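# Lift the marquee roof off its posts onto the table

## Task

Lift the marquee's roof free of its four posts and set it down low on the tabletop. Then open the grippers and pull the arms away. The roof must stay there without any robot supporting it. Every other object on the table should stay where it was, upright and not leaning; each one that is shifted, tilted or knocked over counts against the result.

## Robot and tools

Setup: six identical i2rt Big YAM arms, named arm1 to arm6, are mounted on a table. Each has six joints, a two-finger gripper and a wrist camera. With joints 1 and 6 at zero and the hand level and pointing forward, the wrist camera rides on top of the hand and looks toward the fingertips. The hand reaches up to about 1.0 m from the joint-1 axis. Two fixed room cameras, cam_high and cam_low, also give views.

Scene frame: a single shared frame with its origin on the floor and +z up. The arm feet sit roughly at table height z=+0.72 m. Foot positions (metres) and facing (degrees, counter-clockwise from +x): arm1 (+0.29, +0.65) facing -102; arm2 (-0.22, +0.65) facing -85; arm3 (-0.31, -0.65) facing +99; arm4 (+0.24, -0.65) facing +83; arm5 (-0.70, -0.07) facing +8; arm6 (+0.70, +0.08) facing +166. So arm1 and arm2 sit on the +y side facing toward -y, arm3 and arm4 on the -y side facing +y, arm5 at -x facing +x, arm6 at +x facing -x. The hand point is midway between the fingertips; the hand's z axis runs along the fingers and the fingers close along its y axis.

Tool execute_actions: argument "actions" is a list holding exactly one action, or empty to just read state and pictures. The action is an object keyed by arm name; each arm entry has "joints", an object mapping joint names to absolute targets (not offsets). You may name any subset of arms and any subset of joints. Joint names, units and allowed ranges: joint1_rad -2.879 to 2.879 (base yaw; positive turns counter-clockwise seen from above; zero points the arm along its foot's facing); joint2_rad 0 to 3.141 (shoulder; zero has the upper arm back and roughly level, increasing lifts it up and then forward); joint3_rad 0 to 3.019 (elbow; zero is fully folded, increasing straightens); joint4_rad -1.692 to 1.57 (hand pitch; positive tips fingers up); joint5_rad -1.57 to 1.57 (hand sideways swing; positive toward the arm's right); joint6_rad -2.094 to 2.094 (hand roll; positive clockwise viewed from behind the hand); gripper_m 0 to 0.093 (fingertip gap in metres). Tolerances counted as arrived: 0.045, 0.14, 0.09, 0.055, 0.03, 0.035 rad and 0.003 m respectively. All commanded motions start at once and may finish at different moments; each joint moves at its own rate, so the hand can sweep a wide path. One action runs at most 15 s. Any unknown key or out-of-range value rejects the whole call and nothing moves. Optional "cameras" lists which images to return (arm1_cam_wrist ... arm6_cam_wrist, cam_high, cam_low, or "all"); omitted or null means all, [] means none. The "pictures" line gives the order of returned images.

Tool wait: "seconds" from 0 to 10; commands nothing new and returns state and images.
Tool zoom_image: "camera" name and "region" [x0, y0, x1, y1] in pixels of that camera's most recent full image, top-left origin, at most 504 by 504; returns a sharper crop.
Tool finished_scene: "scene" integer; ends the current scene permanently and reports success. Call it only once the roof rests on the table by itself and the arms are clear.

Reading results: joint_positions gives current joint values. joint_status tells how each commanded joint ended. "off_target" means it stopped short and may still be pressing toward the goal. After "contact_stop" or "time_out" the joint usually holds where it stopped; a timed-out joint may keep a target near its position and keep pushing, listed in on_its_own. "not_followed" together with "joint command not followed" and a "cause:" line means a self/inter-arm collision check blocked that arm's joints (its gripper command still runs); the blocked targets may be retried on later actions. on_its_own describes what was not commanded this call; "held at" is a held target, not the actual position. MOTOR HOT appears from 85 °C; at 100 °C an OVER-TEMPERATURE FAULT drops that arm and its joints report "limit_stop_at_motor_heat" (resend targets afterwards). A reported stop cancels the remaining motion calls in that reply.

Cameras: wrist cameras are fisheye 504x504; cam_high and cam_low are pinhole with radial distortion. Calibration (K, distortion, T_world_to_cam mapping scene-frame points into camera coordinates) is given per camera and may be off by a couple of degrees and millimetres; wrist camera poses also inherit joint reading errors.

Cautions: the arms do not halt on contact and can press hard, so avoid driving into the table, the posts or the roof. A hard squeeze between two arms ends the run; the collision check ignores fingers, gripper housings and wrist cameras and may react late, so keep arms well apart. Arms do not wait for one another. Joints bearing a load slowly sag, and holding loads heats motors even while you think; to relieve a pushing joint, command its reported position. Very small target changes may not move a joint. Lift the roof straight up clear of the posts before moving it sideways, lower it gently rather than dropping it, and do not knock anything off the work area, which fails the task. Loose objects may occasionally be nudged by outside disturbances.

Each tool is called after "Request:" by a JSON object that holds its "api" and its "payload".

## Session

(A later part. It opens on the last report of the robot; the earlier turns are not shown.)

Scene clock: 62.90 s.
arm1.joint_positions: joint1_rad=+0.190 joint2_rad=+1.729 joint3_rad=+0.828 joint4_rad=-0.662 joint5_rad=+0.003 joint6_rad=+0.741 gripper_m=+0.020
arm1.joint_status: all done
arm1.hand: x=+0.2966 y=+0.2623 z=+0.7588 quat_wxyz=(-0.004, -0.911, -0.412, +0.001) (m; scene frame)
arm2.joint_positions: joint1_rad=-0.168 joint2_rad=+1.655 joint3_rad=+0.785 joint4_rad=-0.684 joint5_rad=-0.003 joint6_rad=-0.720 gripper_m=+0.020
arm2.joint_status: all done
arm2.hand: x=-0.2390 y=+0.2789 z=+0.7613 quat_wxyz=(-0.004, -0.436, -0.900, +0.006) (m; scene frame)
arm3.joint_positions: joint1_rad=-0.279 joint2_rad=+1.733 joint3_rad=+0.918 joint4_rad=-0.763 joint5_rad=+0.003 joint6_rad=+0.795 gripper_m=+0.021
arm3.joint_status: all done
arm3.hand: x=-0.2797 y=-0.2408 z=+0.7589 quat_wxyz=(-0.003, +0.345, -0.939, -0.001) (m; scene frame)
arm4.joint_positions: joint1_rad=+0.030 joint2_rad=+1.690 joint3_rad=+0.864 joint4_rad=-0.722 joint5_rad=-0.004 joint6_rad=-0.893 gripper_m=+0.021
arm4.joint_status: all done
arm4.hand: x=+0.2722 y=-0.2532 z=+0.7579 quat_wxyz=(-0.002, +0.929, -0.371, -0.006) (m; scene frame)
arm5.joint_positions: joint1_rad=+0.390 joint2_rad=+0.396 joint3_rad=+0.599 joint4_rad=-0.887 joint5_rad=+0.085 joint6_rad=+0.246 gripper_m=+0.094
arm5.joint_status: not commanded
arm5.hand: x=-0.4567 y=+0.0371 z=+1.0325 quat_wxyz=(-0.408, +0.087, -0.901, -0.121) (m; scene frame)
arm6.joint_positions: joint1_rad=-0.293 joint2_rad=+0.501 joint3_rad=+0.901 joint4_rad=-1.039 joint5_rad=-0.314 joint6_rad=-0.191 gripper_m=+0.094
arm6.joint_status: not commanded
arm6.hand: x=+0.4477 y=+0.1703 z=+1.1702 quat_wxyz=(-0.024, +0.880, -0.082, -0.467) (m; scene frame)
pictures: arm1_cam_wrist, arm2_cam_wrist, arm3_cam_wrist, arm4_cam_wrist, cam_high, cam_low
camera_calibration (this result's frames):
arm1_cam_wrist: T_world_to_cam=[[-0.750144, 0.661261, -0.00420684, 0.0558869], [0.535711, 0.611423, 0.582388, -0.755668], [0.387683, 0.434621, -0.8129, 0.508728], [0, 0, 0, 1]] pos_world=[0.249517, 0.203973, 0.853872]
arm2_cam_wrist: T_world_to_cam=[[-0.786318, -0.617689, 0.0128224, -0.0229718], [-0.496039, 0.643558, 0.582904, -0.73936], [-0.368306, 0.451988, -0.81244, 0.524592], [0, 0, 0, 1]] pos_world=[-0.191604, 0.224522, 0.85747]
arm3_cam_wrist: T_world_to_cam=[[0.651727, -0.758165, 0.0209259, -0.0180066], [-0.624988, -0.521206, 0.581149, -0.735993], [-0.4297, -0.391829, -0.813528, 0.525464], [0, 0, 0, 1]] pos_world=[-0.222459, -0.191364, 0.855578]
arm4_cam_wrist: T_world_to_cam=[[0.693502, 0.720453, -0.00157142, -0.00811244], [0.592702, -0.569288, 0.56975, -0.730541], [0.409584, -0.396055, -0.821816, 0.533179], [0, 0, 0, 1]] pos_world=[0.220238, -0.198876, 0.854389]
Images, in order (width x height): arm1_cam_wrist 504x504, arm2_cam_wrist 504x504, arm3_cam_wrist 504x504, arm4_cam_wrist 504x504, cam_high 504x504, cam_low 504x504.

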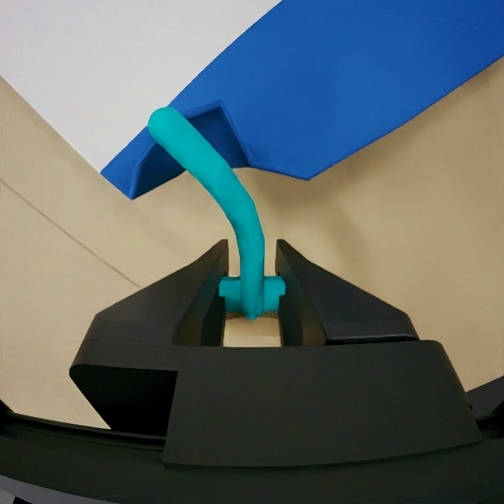

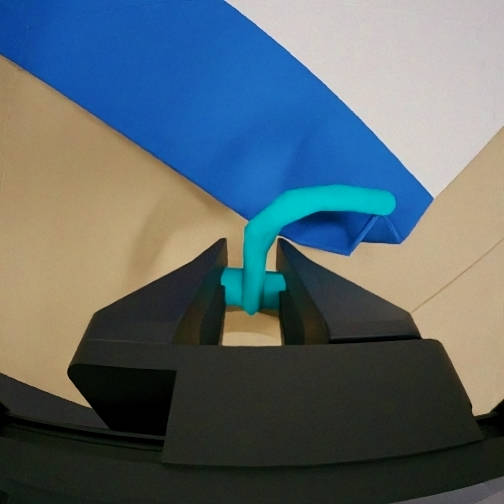

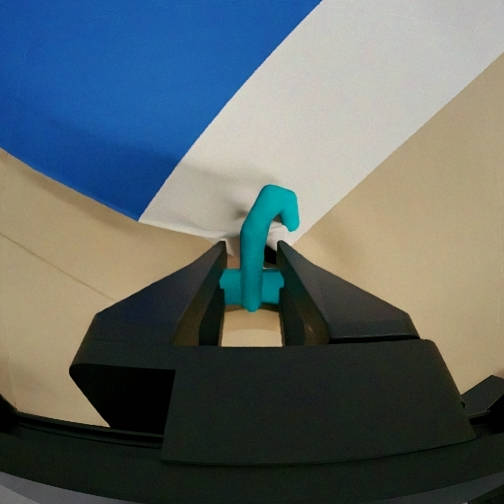

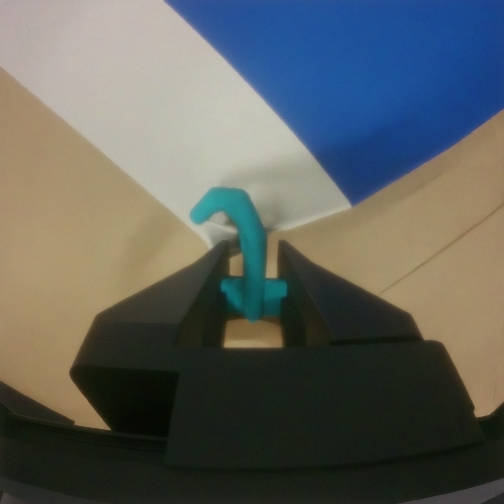

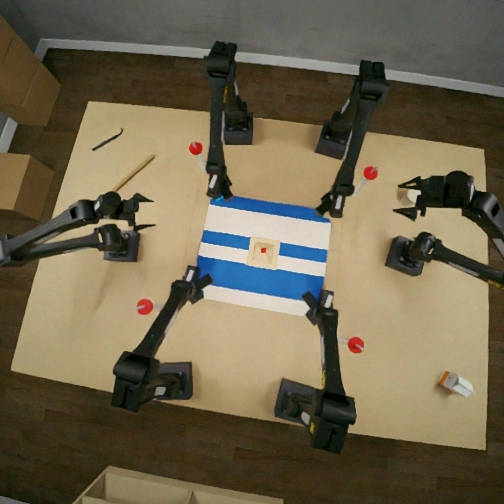

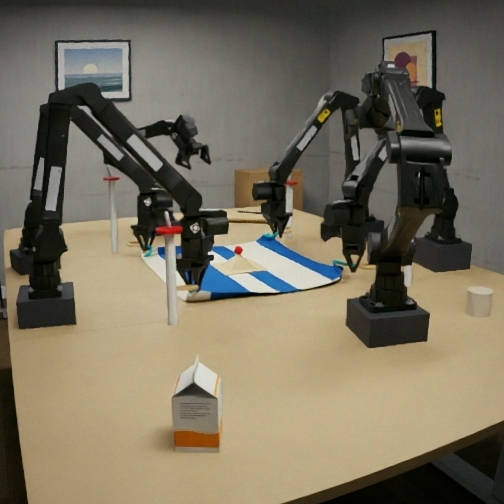

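Request:
{"api": "execute_actions", "payload": {"actions": [{"arm1": {"joints": {"joint1_rad": 0.26, "joint2_rad": 1.746, "joint3_rad": 0.752, "joint4_rad": -0.556, "joint6_rad": 0.817}}, "arm2": {"joints": {"joint1_rad": -0.261, "joint2_rad": 1.705, "joint3_rad": 0.733, "joint4_rad": -0.5825, "joint6_rad": -0.82}}, "arm3": {"joints": {"joint1_rad": -0.208, "joint2_rad": 1.746, "joint3_rad": 0.836, "joint4_rad": -0.6526, "joint6_rad": 0.868}}, "arm4": {"joints": {"joint1_rad": -0.05, "joint2_rad": 1.705, "joint3_rad": 0.79, "joint4_rad": -0.619, "joint6_rad": -0.973}}}], "cameras": ["cam_low", "cam_high"]}}

Scene clock: 66.47 s.
arm1.joint_positions: joint1_rad=+0.264 joint2_rad=+1.744 joint3_rad=+0.750 joint4_rad=-0.569 joint5_rad=+0.002 joint6_rad=+0.805 gripper_m=+0.020
arm1.joint_status: all done
arm1.hand: x=+0.3236 y=+0.2870 z=+0.7361 quat_wxyz=(-0.005, -0.909, -0.416, +0.000) (m; scene frame)
arm2.joint_positions: joint1_rad=-0.267 joint2_rad=+1.696 joint3_rad=+0.730 joint4_rad=-0.598 joint5_rad=-0.002 joint6_rad=-0.808 gripper_m=+0.020
arm2.joint_status: all done
arm2.hand: x=-0.2734 y=+0.2990 z=+0.7346 quat_wxyz=(-0.001, -0.441, -0.898, +0.002) (m; scene frame)
arm3.joint_positions: joint1_rad=-0.204 joint2_rad=+1.734 joint3_rad=+0.841 joint4_rad=-0.671 joint5_rad=+0.002 joint6_rad=+0.859 gripper_m=+0.021
arm3.joint_status: all done
arm3.hand: x=-0.3104 y=-0.2581 z=+0.7392 quat_wxyz=(-0.005, +0.350, -0.937, -0.008) (m; scene frame)
arm4.joint_positions: joint1_rad=-0.051 joint2_rad=+1.698 joint3_rad=+0.795 joint4_rad=-0.638 joint5_rad=-0.003 joint6_rad=-0.964 gripper_m=+0.021
arm4.joint_status: all done
arm4.hand: x=+0.3013 y=-0.2747 z=+0.7382 quat_wxyz=(-0.006, +0.927, -0.375, -0.005) (m; scene frame)
arm5.joint_positions: joint1_rad=+0.390 joint2_rad=+0.396 joint3_rad=+0.599 joint4_rad=-0.887 joint5_rad=+0.085 joint6_rad=+0.246 gripper_m=+0.094
arm5.joint_status: not commanded
arm5.hand: x=-0.4567 y=+0.0371 z=+1.0325 quat_wxyz=(-0.408, +0.087, -0.901, -0.121) (m; scene frame)
arm6.joint_positions: joint1_rad=-0.293 joint2_rad=+0.501 joint3_rad=+0.901 joint4_rad=-1.039 joint5_rad=-0.314 joint6_rad=-0.191 gripper_m=+0.094
arm6.joint_status: not commanded
arm6.hand: x=+0.4477 y=+0.1703 z=+1.1702 quat_wxyz=(-0.024, +0.880, -0.082, -0.467) (m; scene frame)
pictures: cam_high, cam_low
Images, in order (width x height): cam_high 504x504, cam_low 504x504.

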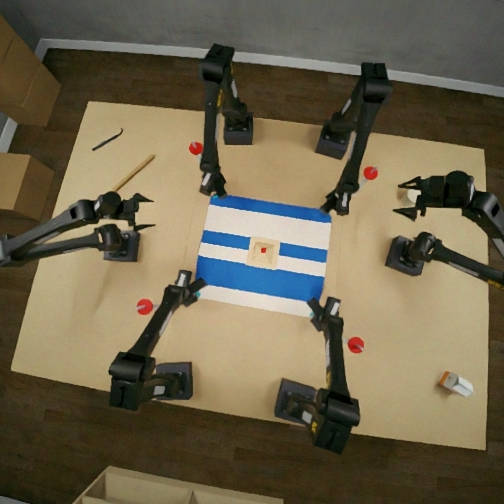

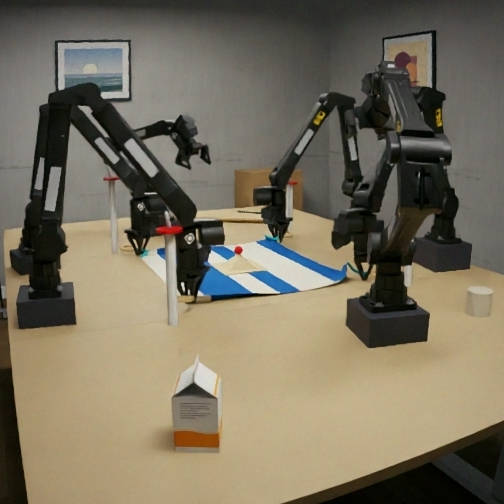

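Request:
{"api": "execute_actions", "payload": {"actions": []}}

Scene clock: 67.50 s.
arm1.joint_positions: joint1_rad=+0.264 joint2_rad=+1.744 joint3_rad=+0.750 joint4_rad=-0.569 joint5_rad=+0.002 joint6_rad=+0.806 gripper_m=+0.020
arm1.joint_status: all done
arm1.hand: x=+0.3236 y=+0.2870 z=+0.7361 quat_wxyz=(-0.005, -0.909, -0.416, +0.000) (m; scene frame)
arm2.joint_positions: joint1_rad=-0.267 joint2_rad=+1.696 joint3_rad=+0.730 joint4_rad=-0.598 joint5_rad=-0.002 joint6_rad=-0.809 gripper_m=+0.020
arm2.joint_status: all done
arm2.hand: x=-0.2734 y=+0.2990 z=+0.7346 quat_wxyz=(-0.001, -0.440, -0.898, +0.002) (m; scene frame)
arm3.joint_positions: joint1_rad=-0.204 joint2_rad=+1.734 joint3_rad=+0.841 joint4_rad=-0.671 joint5_rad=+0.002 joint6_rad=+0.860 gripper_m=+0.021
arm3.joint_status: all done
arm3.hand: x=-0.3104 y=-0.2581 z=+0.7392 quat_wxyz=(-0.005, +0.350, -0.937, -0.008) (m; scene frame)
arm4.joint_positions: joint1_rad=-0.051 joint2_rad=+1.698 joint3_rad=+0.795 joint4_rad=-0.638 joint5_rad=-0.003 joint6_rad=-0.965 gripper_m=+0.021
arm4.joint_status: all done
arm4.hand: x=+0.3013 y=-0.2747 z=+0.7382 quat_wxyz=(-0.006, +0.927, -0.375, -0.005) (m; scene frame)
arm5.joint_positions: joint1_rad=+0.390 joint2_rad=+0.396 joint3_rad=+0.599 joint4_rad=-0.887 joint5_rad=+0.085 joint6_rad=+0.246 gripper_m=+0.094
arm5.joint_status: not commanded
arm5.hand: x=-0.4567 y=+0.0371 z=+1.0325 quat_wxyz=(-0.408, +0.087, -0.901, -0.121) (m; scene frame)
arm6.joint_positions: joint1_rad=-0.293 joint2_rad=+0.501 joint3_rad=+0.901 joint4_rad=-1.039 joint5_rad=-0.314 joint6_rad=-0.191 gripper_m=+0.094
arm6.joint_status: not commanded
arm6.hand: x=+0.4477 y=+0.1703 z=+1.1702 quat_wxyz=(-0.024, +0.880, -0.082, -0.467) (m; scene frame)
pictures: arm1_cam_wrist, arm2_cam_wrist, arm3_cam_wrist, arm4_cam_wrist, arm5_cam_wrist, arm6_cam_wrist, cam_high, cam_low
camera_calibration (this result's frames):
arm1_cam_wrist: T_world_to_cam=[[-0.756665, 0.653775, -0.00607729, 0.0653609], [0.528404, 0.616985, 0.583198, -0.771846], [0.385029, 0.438074, -0.812308, 0.46857], [0, 0, 0, 1]] pos_world=[0.276889, 0.228217, 0.831159]
arm2_cam_wrist: T_world_to_cam=[[-0.792641, -0.609646, 0.00721923, -0.0373183], [-0.488735, 0.642427, 0.590276, -0.756845], [-0.364497, 0.464349, -0.807169, 0.47464], [0, 0, 0, 1]] pos_world=[-0.226471, 0.243067, 0.830132]
arm3_cam_wrist: T_world_to_cam=[[0.659535, -0.751609, 0.00982541, 0.00160724], [-0.619248, -0.535886, 0.573897, -0.749391], [-0.426081, -0.38459, -0.818869, 0.49634], [0, 0, 0, 1]] pos_world=[-0.253638, -0.209493, 0.836495]
arm4_cam_wrist: T_world_to_cam=[[0.699818, 0.714296, 0.00603609, -0.0220263], [0.585555, -0.578485, 0.567874, -0.747813], [0.409122, -0.393874, -0.823093, 0.498155], [0, 0, 0, 1]] pos_world=[0.249494, -0.220655, 0.834824]
arm5_cam_wrist: T_world_to_cam=[[0.250061, -0.956112, -0.152706, 0.308606], [-0.949049, -0.210802, -0.234239, -0.180021], [0.191768, 0.2035, -0.960111, 1.19587], [0, 0, 0, 1]] pos_world=[-0.477349, 0.013754, 1.15313]
arm6_cam_wrist: T_world_to_cam=[[0.169841, 0.98518, -0.0239536, -0.216387], [0.922426, -0.167482, -0.347966, 0.0326434], [-0.346821, 0.0370032, -0.937201, 1.37193], [0, 0, 0, 1]] pos_world=[0.482453, 0.167882, 1.29195]
Images, in order (width x height): arm1_cam_wrist 504x504, arm2_cam_wrist 504x504, arm3_cam_wrist 504x504, arm4_cam_wrist 504x504, arm5_cam_wrist 504x504, arm6_cam_wrist 504x504, cam_high 504x504, cam_low 504x504.

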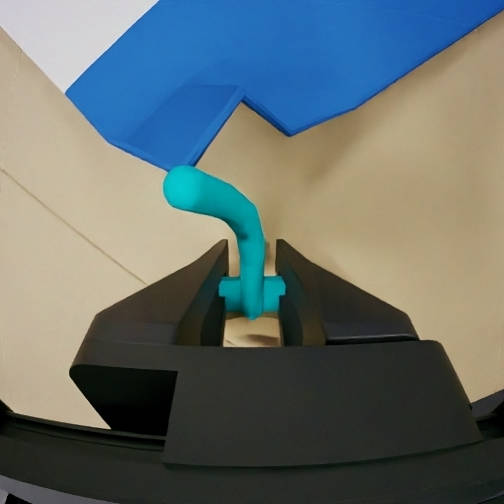

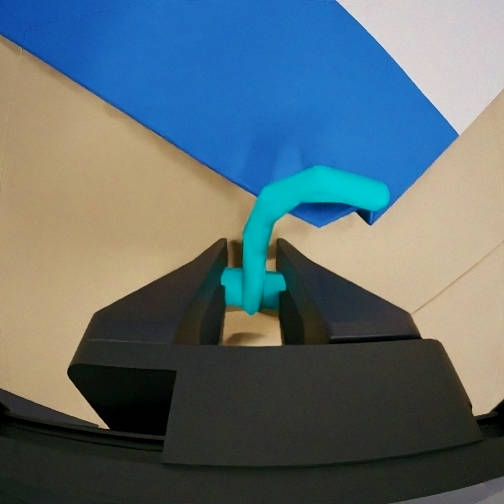

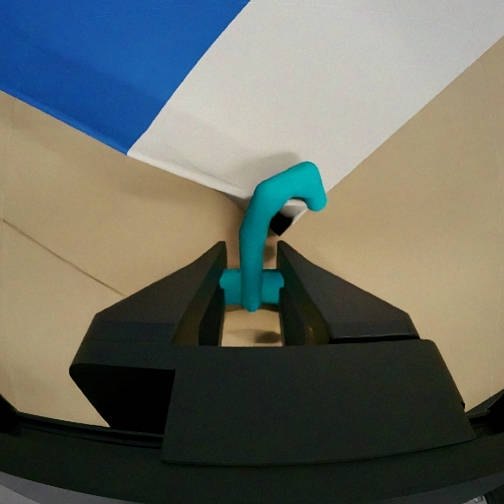

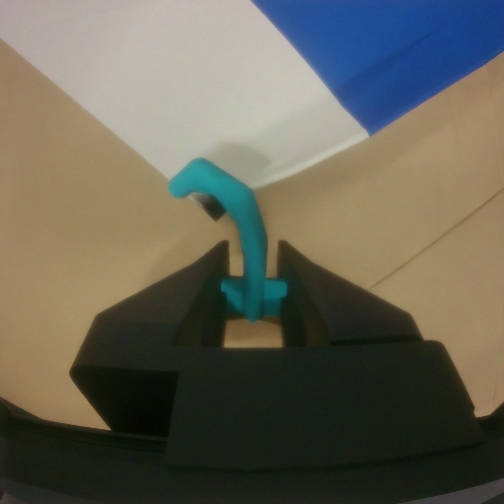

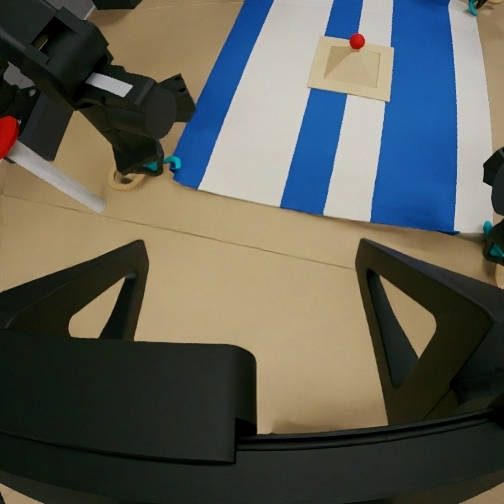

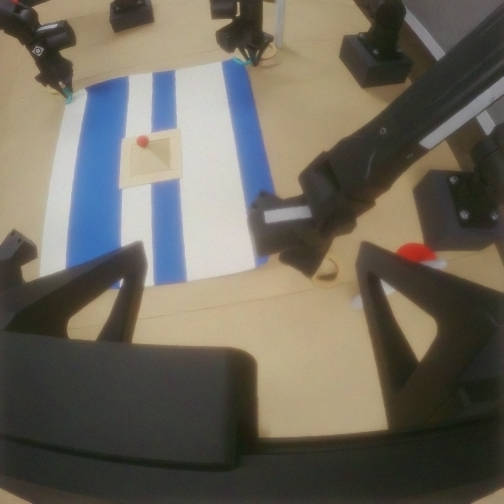

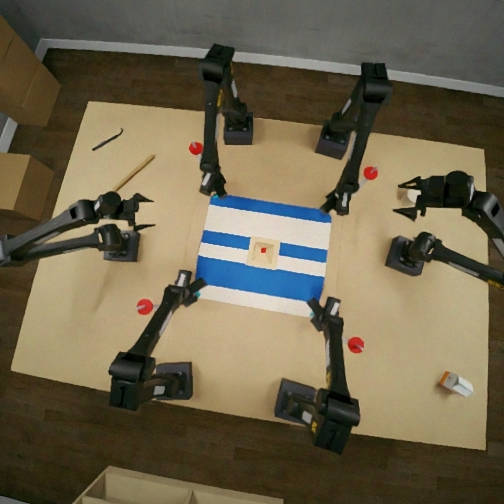

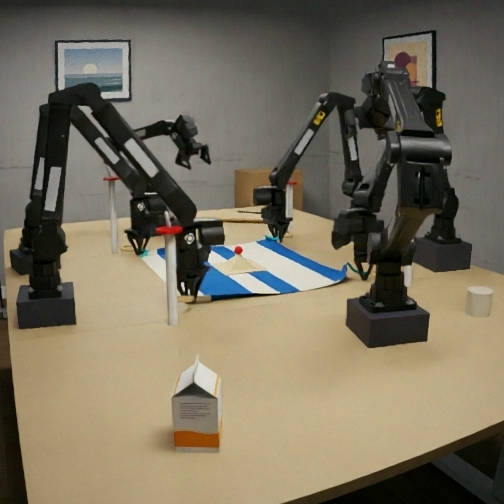

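Request:
{"api": "execute_actions", "payload": {"actions": [{"arm1": {"joints": {"joint2_rad": 1.765}}, "arm2": {"joints": {"joint2_rad": 1.715}}, "arm3": {"joints": {"joint2_rad": 1.760}}, "arm4": {"joints": {"joint2_rad": 1.722}}}], "cameras": ["cam_low"]}}

Scene clock: 68.77 s.
arm1.joint_positions: joint1_rad=+0.264 joint2_rad=+1.758 joint3_rad=+0.750 joint4_rad=-0.569 joint5_rad=+0.002 joint6_rad=+0.806 gripper_m=+0.020
arm1.joint_status: all done
arm1.hand: x=+0.3233 y=+0.2899 z=+0.7312 quat_wxyz=(+0.002, -0.909, -0.416, -0.002) (m; scene frame)
arm2.joint_positions: joint1_rad=-0.267 joint2_rad=+1.696 joint3_rad=+0.730 joint4_rad=-0.598 joint5_rad=-0.002 joint6_rad=-0.809 gripper_m=+0.020
arm2.joint_status: all done
arm2.hand: x=-0.2734 y=+0.2990 z=+0.7346 quat_wxyz=(-0.001, -0.440, -0.898, +0.002) (m; scene frame)
arm3.joint_positions: joint1_rad=-0.204 joint2_rad=+1.742 joint3_rad=+0.841 joint4_rad=-0.671 joint5_rad=+0.002 joint6_rad=+0.860 gripper_m=+0.021
arm3.joint_status: all done
arm3.hand: x=-0.3104 y=-0.2596 z=+0.7360 quat_wxyz=(-0.004, +0.350, -0.937, -0.004) (m; scene frame)
arm4.joint_positions: joint1_rad=-0.051 joint2_rad=+1.712 joint3_rad=+0.795 joint4_rad=-0.638 joint5_rad=-0.003 joint6_rad=-0.965 gripper_m=+0.021
arm4.joint_status: all done
arm4.hand: x=+0.3009 y=-0.2773 z=+0.7333 quat_wxyz=(+0.001, +0.927, -0.375, -0.004) (m; scene frame)
arm5.joint_positions: joint1_rad=+0.390 joint2_rad=+0.396 joint3_rad=+0.599 joint4_rad=-0.887 joint5_rad=+0.085 joint6_rad=+0.246 gripper_m=+0.094
arm5.joint_status: not commanded
arm5.hand: x=-0.4567 y=+0.0371 z=+1.0325 quat_wxyz=(-0.408, +0.087, -0.901, -0.121) (m; scene frame)
arm6.joint_positions: joint1_rad=-0.293 joint2_rad=+0.501 joint3_rad=+0.901 joint4_rad=-1.039 joint5_rad=-0.314 joint6_rad=-0.191 gripper_m=+0.094
arm6.joint_status: not commanded
arm6.hand: x=+0.4477 y=+0.1703 z=+1.1702 quat_wxyz=(-0.024, +0.880, -0.082, -0.467) (m; scene frame)
pictures: cam_low
Images, in order (width x height): cam_low 504x504.

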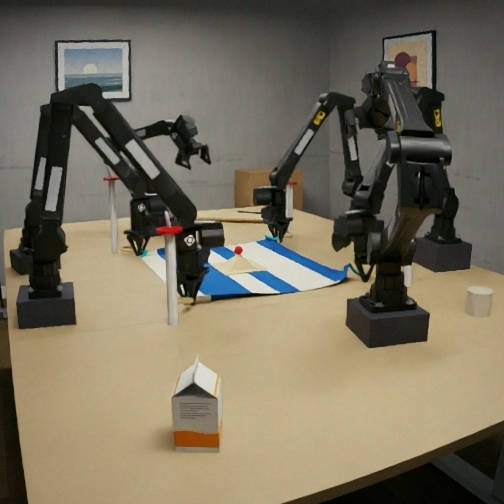

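Good enough. Now release.

Request:
{"api": "execute_actions", "payload": {"actions": [{"arm1": {"joints": {"gripper_m": 0.055}}, "arm2": {"joints": {"gripper_m": 0.055}}, "arm3": {"joints": {"gripper_m": 0.055}}, "arm4": {"joints": {"gripper_m": 0.055}}}], "cameras": ["arm1_cam_wrist", "arm2_cam_wrist", "arm3_cam_wrist", "arm4_cam_wrist", "cam_low"]}}

Scene clock: 69.53 s.
arm1.joint_positions: joint1_rad=+0.264 joint2_rad=+1.758 joint3_rad=+0.750 joint4_rad=-0.569 joint5_rad=+0.002 joint6_rad=+0.806 gripper_m=+0.055
arm1.joint_status: all done
arm1.hand: x=+0.3233 y=+0.2899 z=+0.7312 quat_wxyz=(+0.002, -0.909, -0.416, -0.002) (m; scene frame)
arm2.joint_positions: joint1_rad=-0.267 joint2_rad=+1.696 joint3_rad=+0.730 joint4_rad=-0.598 joint5_rad=-0.002 joint6_rad=-0.810 gripper_m=+0.055
arm2.joint_status: all done
arm2.hand: x=-0.2734 y=+0.2990 z=+0.7346 quat_wxyz=(-0.001, -0.440, -0.898, +0.002) (m; scene frame)
arm3.joint_positions: joint1_rad=-0.204 joint2_rad=+1.742 joint3_rad=+0.841 joint4_rad=-0.671 joint5_rad=+0.002 joint6_rad=+0.860 gripper_m=+0.055
arm3.joint_status: all done
arm3.hand: x=-0.3104 y=-0.2596 z=+0.7360 quat_wxyz=(-0.004, +0.350, -0.937, -0.004) (m; scene frame)
arm4.joint_positions: joint1_rad=-0.051 joint2_rad=+1.712 joint3_rad=+0.795 joint4_rad=-0.638 joint5_rad=-0.003 joint6_rad=-0.965 gripper_m=+0.055
arm4.joint_status: all done
arm4.hand: x=+0.3009 y=-0.2773 z=+0.7333 quat_wxyz=(+0.001, +0.927, -0.375, -0.004) (m; scene frame)
arm5.joint_positions: joint1_rad=+0.390 joint2_rad=+0.396 joint3_rad=+0.599 joint4_rad=-0.887 joint5_rad=+0.085 joint6_rad=+0.246 gripper_m=+0.094
arm5.joint_status: not commanded
arm5.hand: x=-0.4567 y=+0.0371 z=+1.0325 quat_wxyz=(-0.408, +0.087, -0.901, -0.121) (m; scene frame)
arm6.joint_positions: joint1_rad=-0.293 joint2_rad=+0.501 joint3_rad=+0.901 joint4_rad=-1.039 joint5_rad=-0.314 joint6_rad=-0.191 gripper_m=+0.094
arm6.joint_status: not commanded
arm6.hand: x=+0.4477 y=+0.1703 z=+1.1702 quat_wxyz=(-0.024, +0.880, -0.082, -0.467) (m; scene frame)
pictures: arm1_cam_wrist, arm2_cam_wrist, arm3_cam_wrist, arm4_cam_wrist, cam_low
camera_calibration (this result's frames):
arm1_cam_wrist: T_world_to_cam=[[-0.756457, 0.65403, 0.00410821, 0.0556649], [0.529372, 0.608564, 0.591114, -0.774271], [0.384106, 0.449327, -0.806578, 0.456227], [0, 0, 0, 1]] pos_world=[0.276746, 0.229791, 0.825436]
arm2_cam_wrist: T_world_to_cam=[[-0.792408, -0.609948, 0.00722048, -0.0371652], [-0.488979, 0.64224, 0.590277, -0.756856], [-0.364676, 0.464209, -0.807169, 0.474633], [0, 0, 0, 1]] pos_world=[-0.22645, 0.243085, 0.830132]
arm3_cam_wrist: T_world_to_cam=[[0.659235, -0.751764, 0.0161478, -0.0042776], [-0.619474, -0.530805, 0.578358, -0.750431], [-0.426217, -0.391277, -0.815623, 0.489056], [0, 0, 0, 1]] pos_world=[-0.253609, -0.210192, 0.832972]
arm4_cam_wrist: T_world_to_cam=[[0.699501, 0.714612, -0.00519906, -0.0114629], [0.587079, -0.570486, 0.574355, -0.749244], [0.407475, -0.404814, -0.81859, 0.487485], [0, 0, 0, 1]] pos_world=[0.249246, -0.221901, 0.829323]
Images, in order (width x height): arm1_cam_wrist 504x504, arm2_cam_wrist 504x504, arm3_cam_wrist 504x504, arm4_cam_wrist 504x504, cam_low 504x504.

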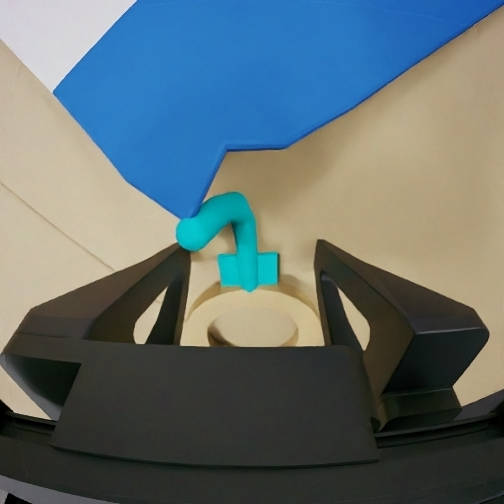

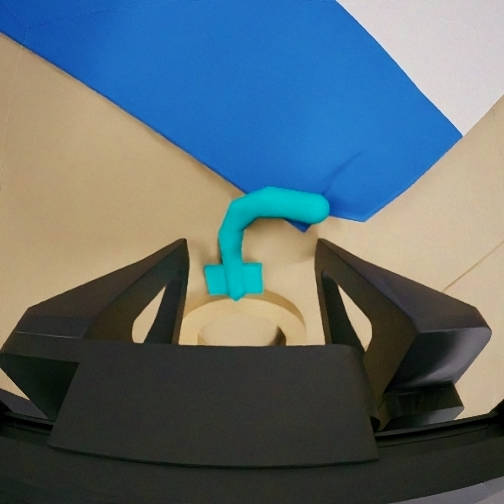

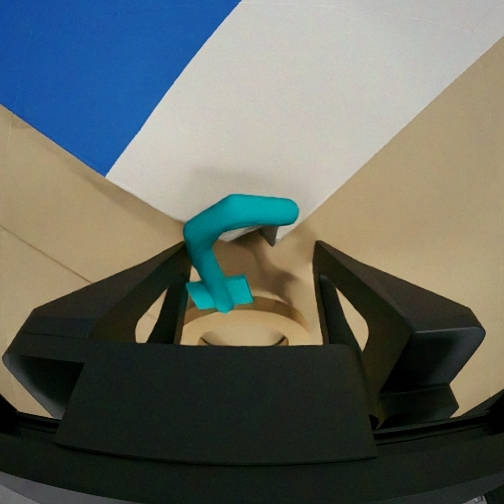

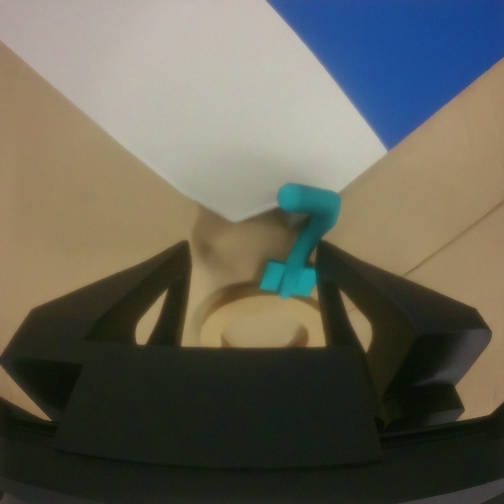

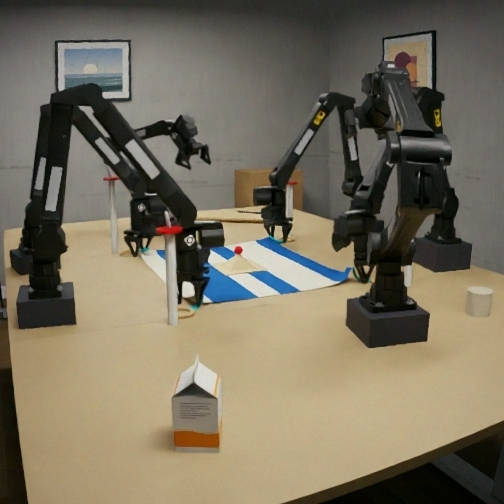

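Request:
{"api": "execute_actions", "payload": {"actions": [{"arm1": {"joints": {"joint2_rad": 1.05, "joint4_rad": -1.25}}, "arm2": {"joints": {"joint2_rad": 1.0, "joint4_rad": -1.27}}, "arm3": {"joints": {"joint2_rad": 1.05, "joint4_rad": -1.34}}, "arm4": {"joints": {"joint2_rad": 1.02, "joint4_rad": -1.31}}}]}}

Scene clock: 71.90 s.
arm1.joint_positions: joint1_rad=+0.264 joint2_rad=+1.048 joint3_rad=+0.750 joint4_rad=-1.239 joint5_rad=+0.002 joint6_rad=+0.806 gripper_m=+0.055
arm1.joint_status: all done
arm1.hand: x=+0.3134 y=+0.3862 z=+0.9448 quat_wxyz=(-0.017, -0.909, -0.416, +0.005) (m; scene frame)
arm2.joint_positions: joint1_rad=-0.267 joint2_rad=+1.001 joint3_rad=+0.730 joint4_rad=-1.256 joint5_rad=-0.002 joint6_rad=-0.810 gripper_m=+0.055
arm2.joint_status: all done
arm2.hand: x=-0.2580 y=+0.3990 z=+0.9354 quat_wxyz=(-0.007, -0.440, -0.898, +0.019) (m; scene frame)
arm3.joint_positions: joint1_rad=-0.204 joint2_rad=+1.042 joint3_rad=+0.841 joint4_rad=-1.322 joint5_rad=+0.002 joint6_rad=+0.860 gripper_m=+0.055
arm3.joint_status: all done
arm3.hand: x=-0.3105 y=-0.3770 z=+0.9578 quat_wxyz=(-0.012, +0.349, -0.936, -0.027) (m; scene frame)
arm4.joint_positions: joint1_rad=-0.051 joint2_rad=+1.018 joint3_rad=+0.795 joint4_rad=-1.293 joint5_rad=-0.003 joint6_rad=-0.965 gripper_m=+0.055
arm4.joint_status: all done
arm4.hand: x=+0.2843 y=-0.3846 z=+0.9466 quat_wxyz=(-0.018, +0.927, -0.375, -0.008) (m; scene frame)
arm5.joint_positions: joint1_rad=+0.390 joint2_rad=+0.396 joint3_rad=+0.599 joint4_rad=-0.887 joint5_rad=+0.085 joint6_rad=+0.246 gripper_m=+0.094
arm5.joint_status: not commanded
arm5.hand: x=-0.4567 y=+0.0371 z=+1.0325 quat_wxyz=(-0.408, +0.087, -0.901, -0.121) (m; scene frame)
arm6.joint_positions: joint1_rad=-0.293 joint2_rad=+0.501 joint3_rad=+0.901 joint4_rad=-1.039 joint5_rad=-0.314 joint6_rad=-0.191 gripper_m=+0.094
arm6.joint_status: not commanded
arm6.hand: x=+0.4477 y=+0.1703 z=+1.1702 quat_wxyz=(-0.024, +0.880, -0.082, -0.467) (m; scene frame)
pictures: arm1_cam_wrist, arm2_cam_wrist, arm3_cam_wrist, arm4_cam_wrist, arm5_cam_wrist, arm6_cam_wrist, cam_high, cam_low
camera_calibration (this result's frames):
arm1_cam_wrist: T_world_to_cam=[[-0.756305, 0.653759, -0.0245237, 0.0113873], [0.527334, 0.631378, 0.568577, -0.940779], [0.387196, 0.417086, -0.822264, 0.615454], [0, 0, 0, 1]] pos_world=[0.266416, 0.329846, 1.04125]
arm2_cam_wrist: T_world_to_cam=[[-0.792268, -0.609214, 0.0341984, 0.00909486], [-0.485754, 0.663646, 0.568874, -0.919791], [-0.369261, 0.434089, -0.821713, 0.62034], [0, 0, 0, 1]] pos_world=[-0.210519, 0.346673, 1.03268]
arm3_cam_wrist: T_world_to_cam=[[0.659312, -0.751577, -0.0209596, -0.0604394], [-0.619323, -0.558678, 0.551649, -0.925922], [-0.426317, -0.350729, -0.833813, 0.656629], [0, 0, 0, 1]] pos_world=[-0.253664, -0.332419, 1.05702]
arm4_cam_wrist: T_world_to_cam=[[0.699562, 0.714098, 0.0260194, 0.0481771], [0.583483, -0.591868, 0.556093, -0.913093], [0.412505, -0.37384, -0.830713, 0.647368], [0, 0, 0, 1]] pos_world=[0.232029, -0.332822, 1.04429]
arm5_cam_wrist: T_world_to_cam=[[0.250061, -0.956112, -0.152706, 0.308606], [-0.949049, -0.210802, -0.234239, -0.180021], [0.191768, 0.2035, -0.960111, 1.19587], [0, 0, 0, 1]] pos_world=[-0.477349, 0.013754, 1.15313]
arm6_cam_wrist: T_world_to_cam=[[0.169841, 0.98518, -0.0239536, -0.216387], [0.922426, -0.167482, -0.347966, 0.0326434], [-0.346821, 0.0370032, -0.937201, 1.37193], [0, 0, 0, 1]] pos_world=[0.482453, 0.167882, 1.29195]
Images, in order (width x height): arm1_cam_wrist 504x504, arm2_cam_wrist 504x504, arm3_cam_wrist 504x504, arm4_cam_wrist 504x504, arm5_cam_wrist 504x504, arm6_cam_wrist 504x504, cam_high 504x504, cam_low 504x504.

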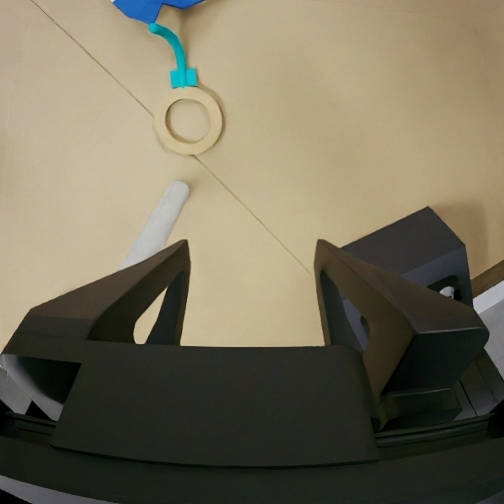

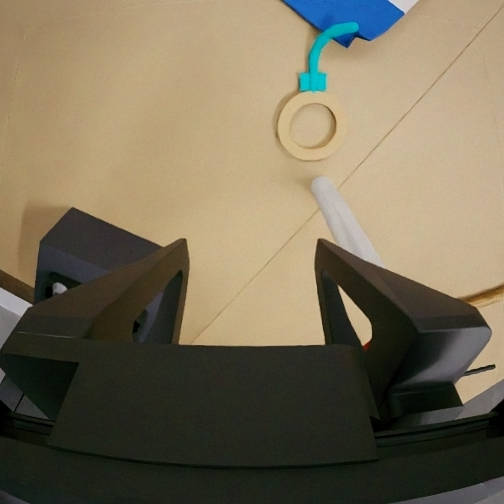

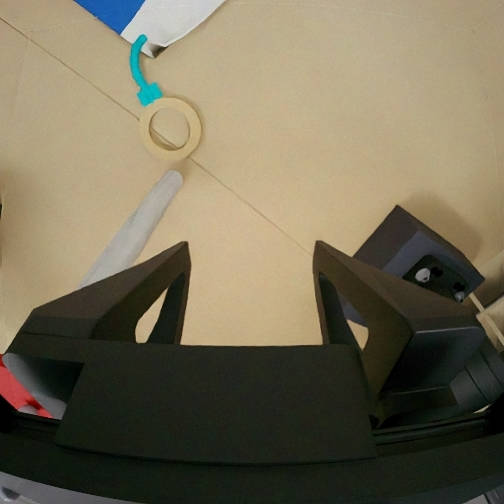

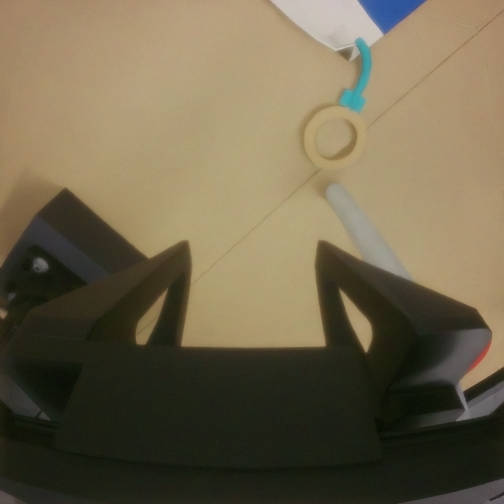

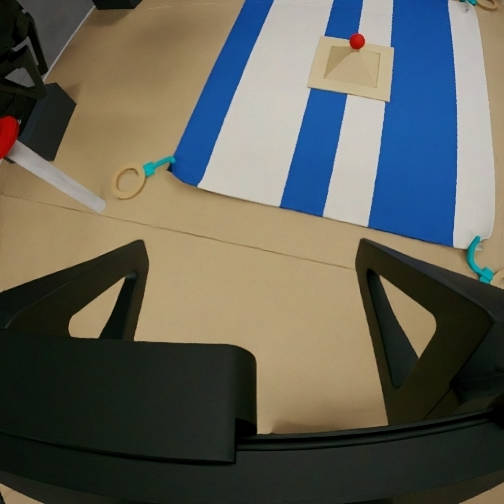

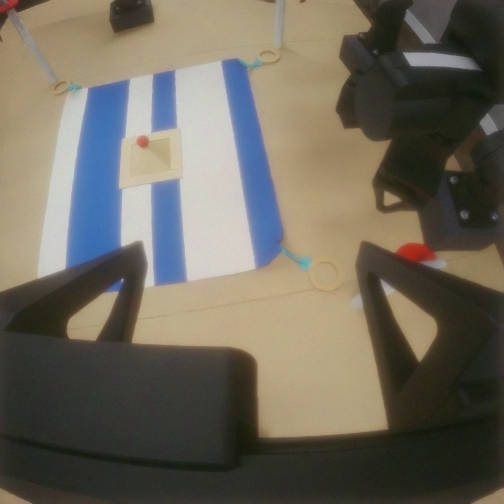

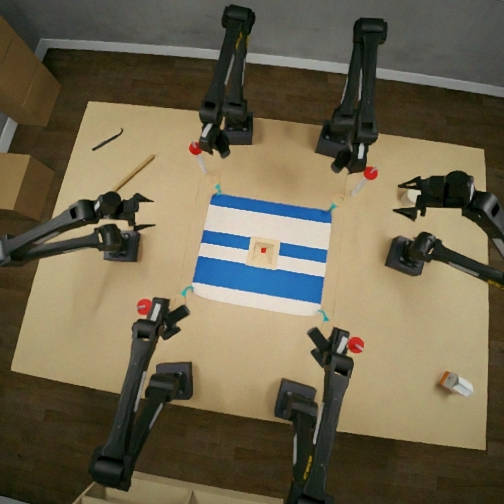

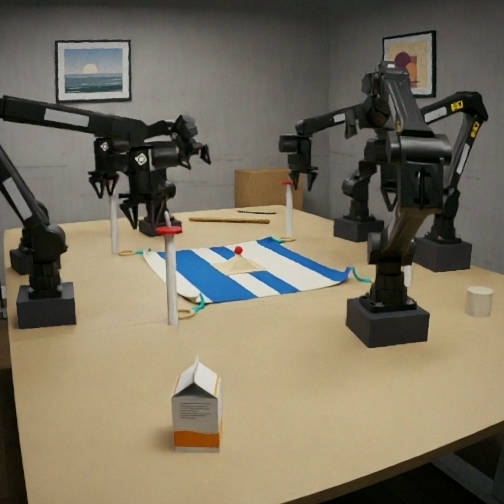

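Request:
{"api": "finished_scene", "payload": {"scene": 1}}

The scene is finished: the task was done.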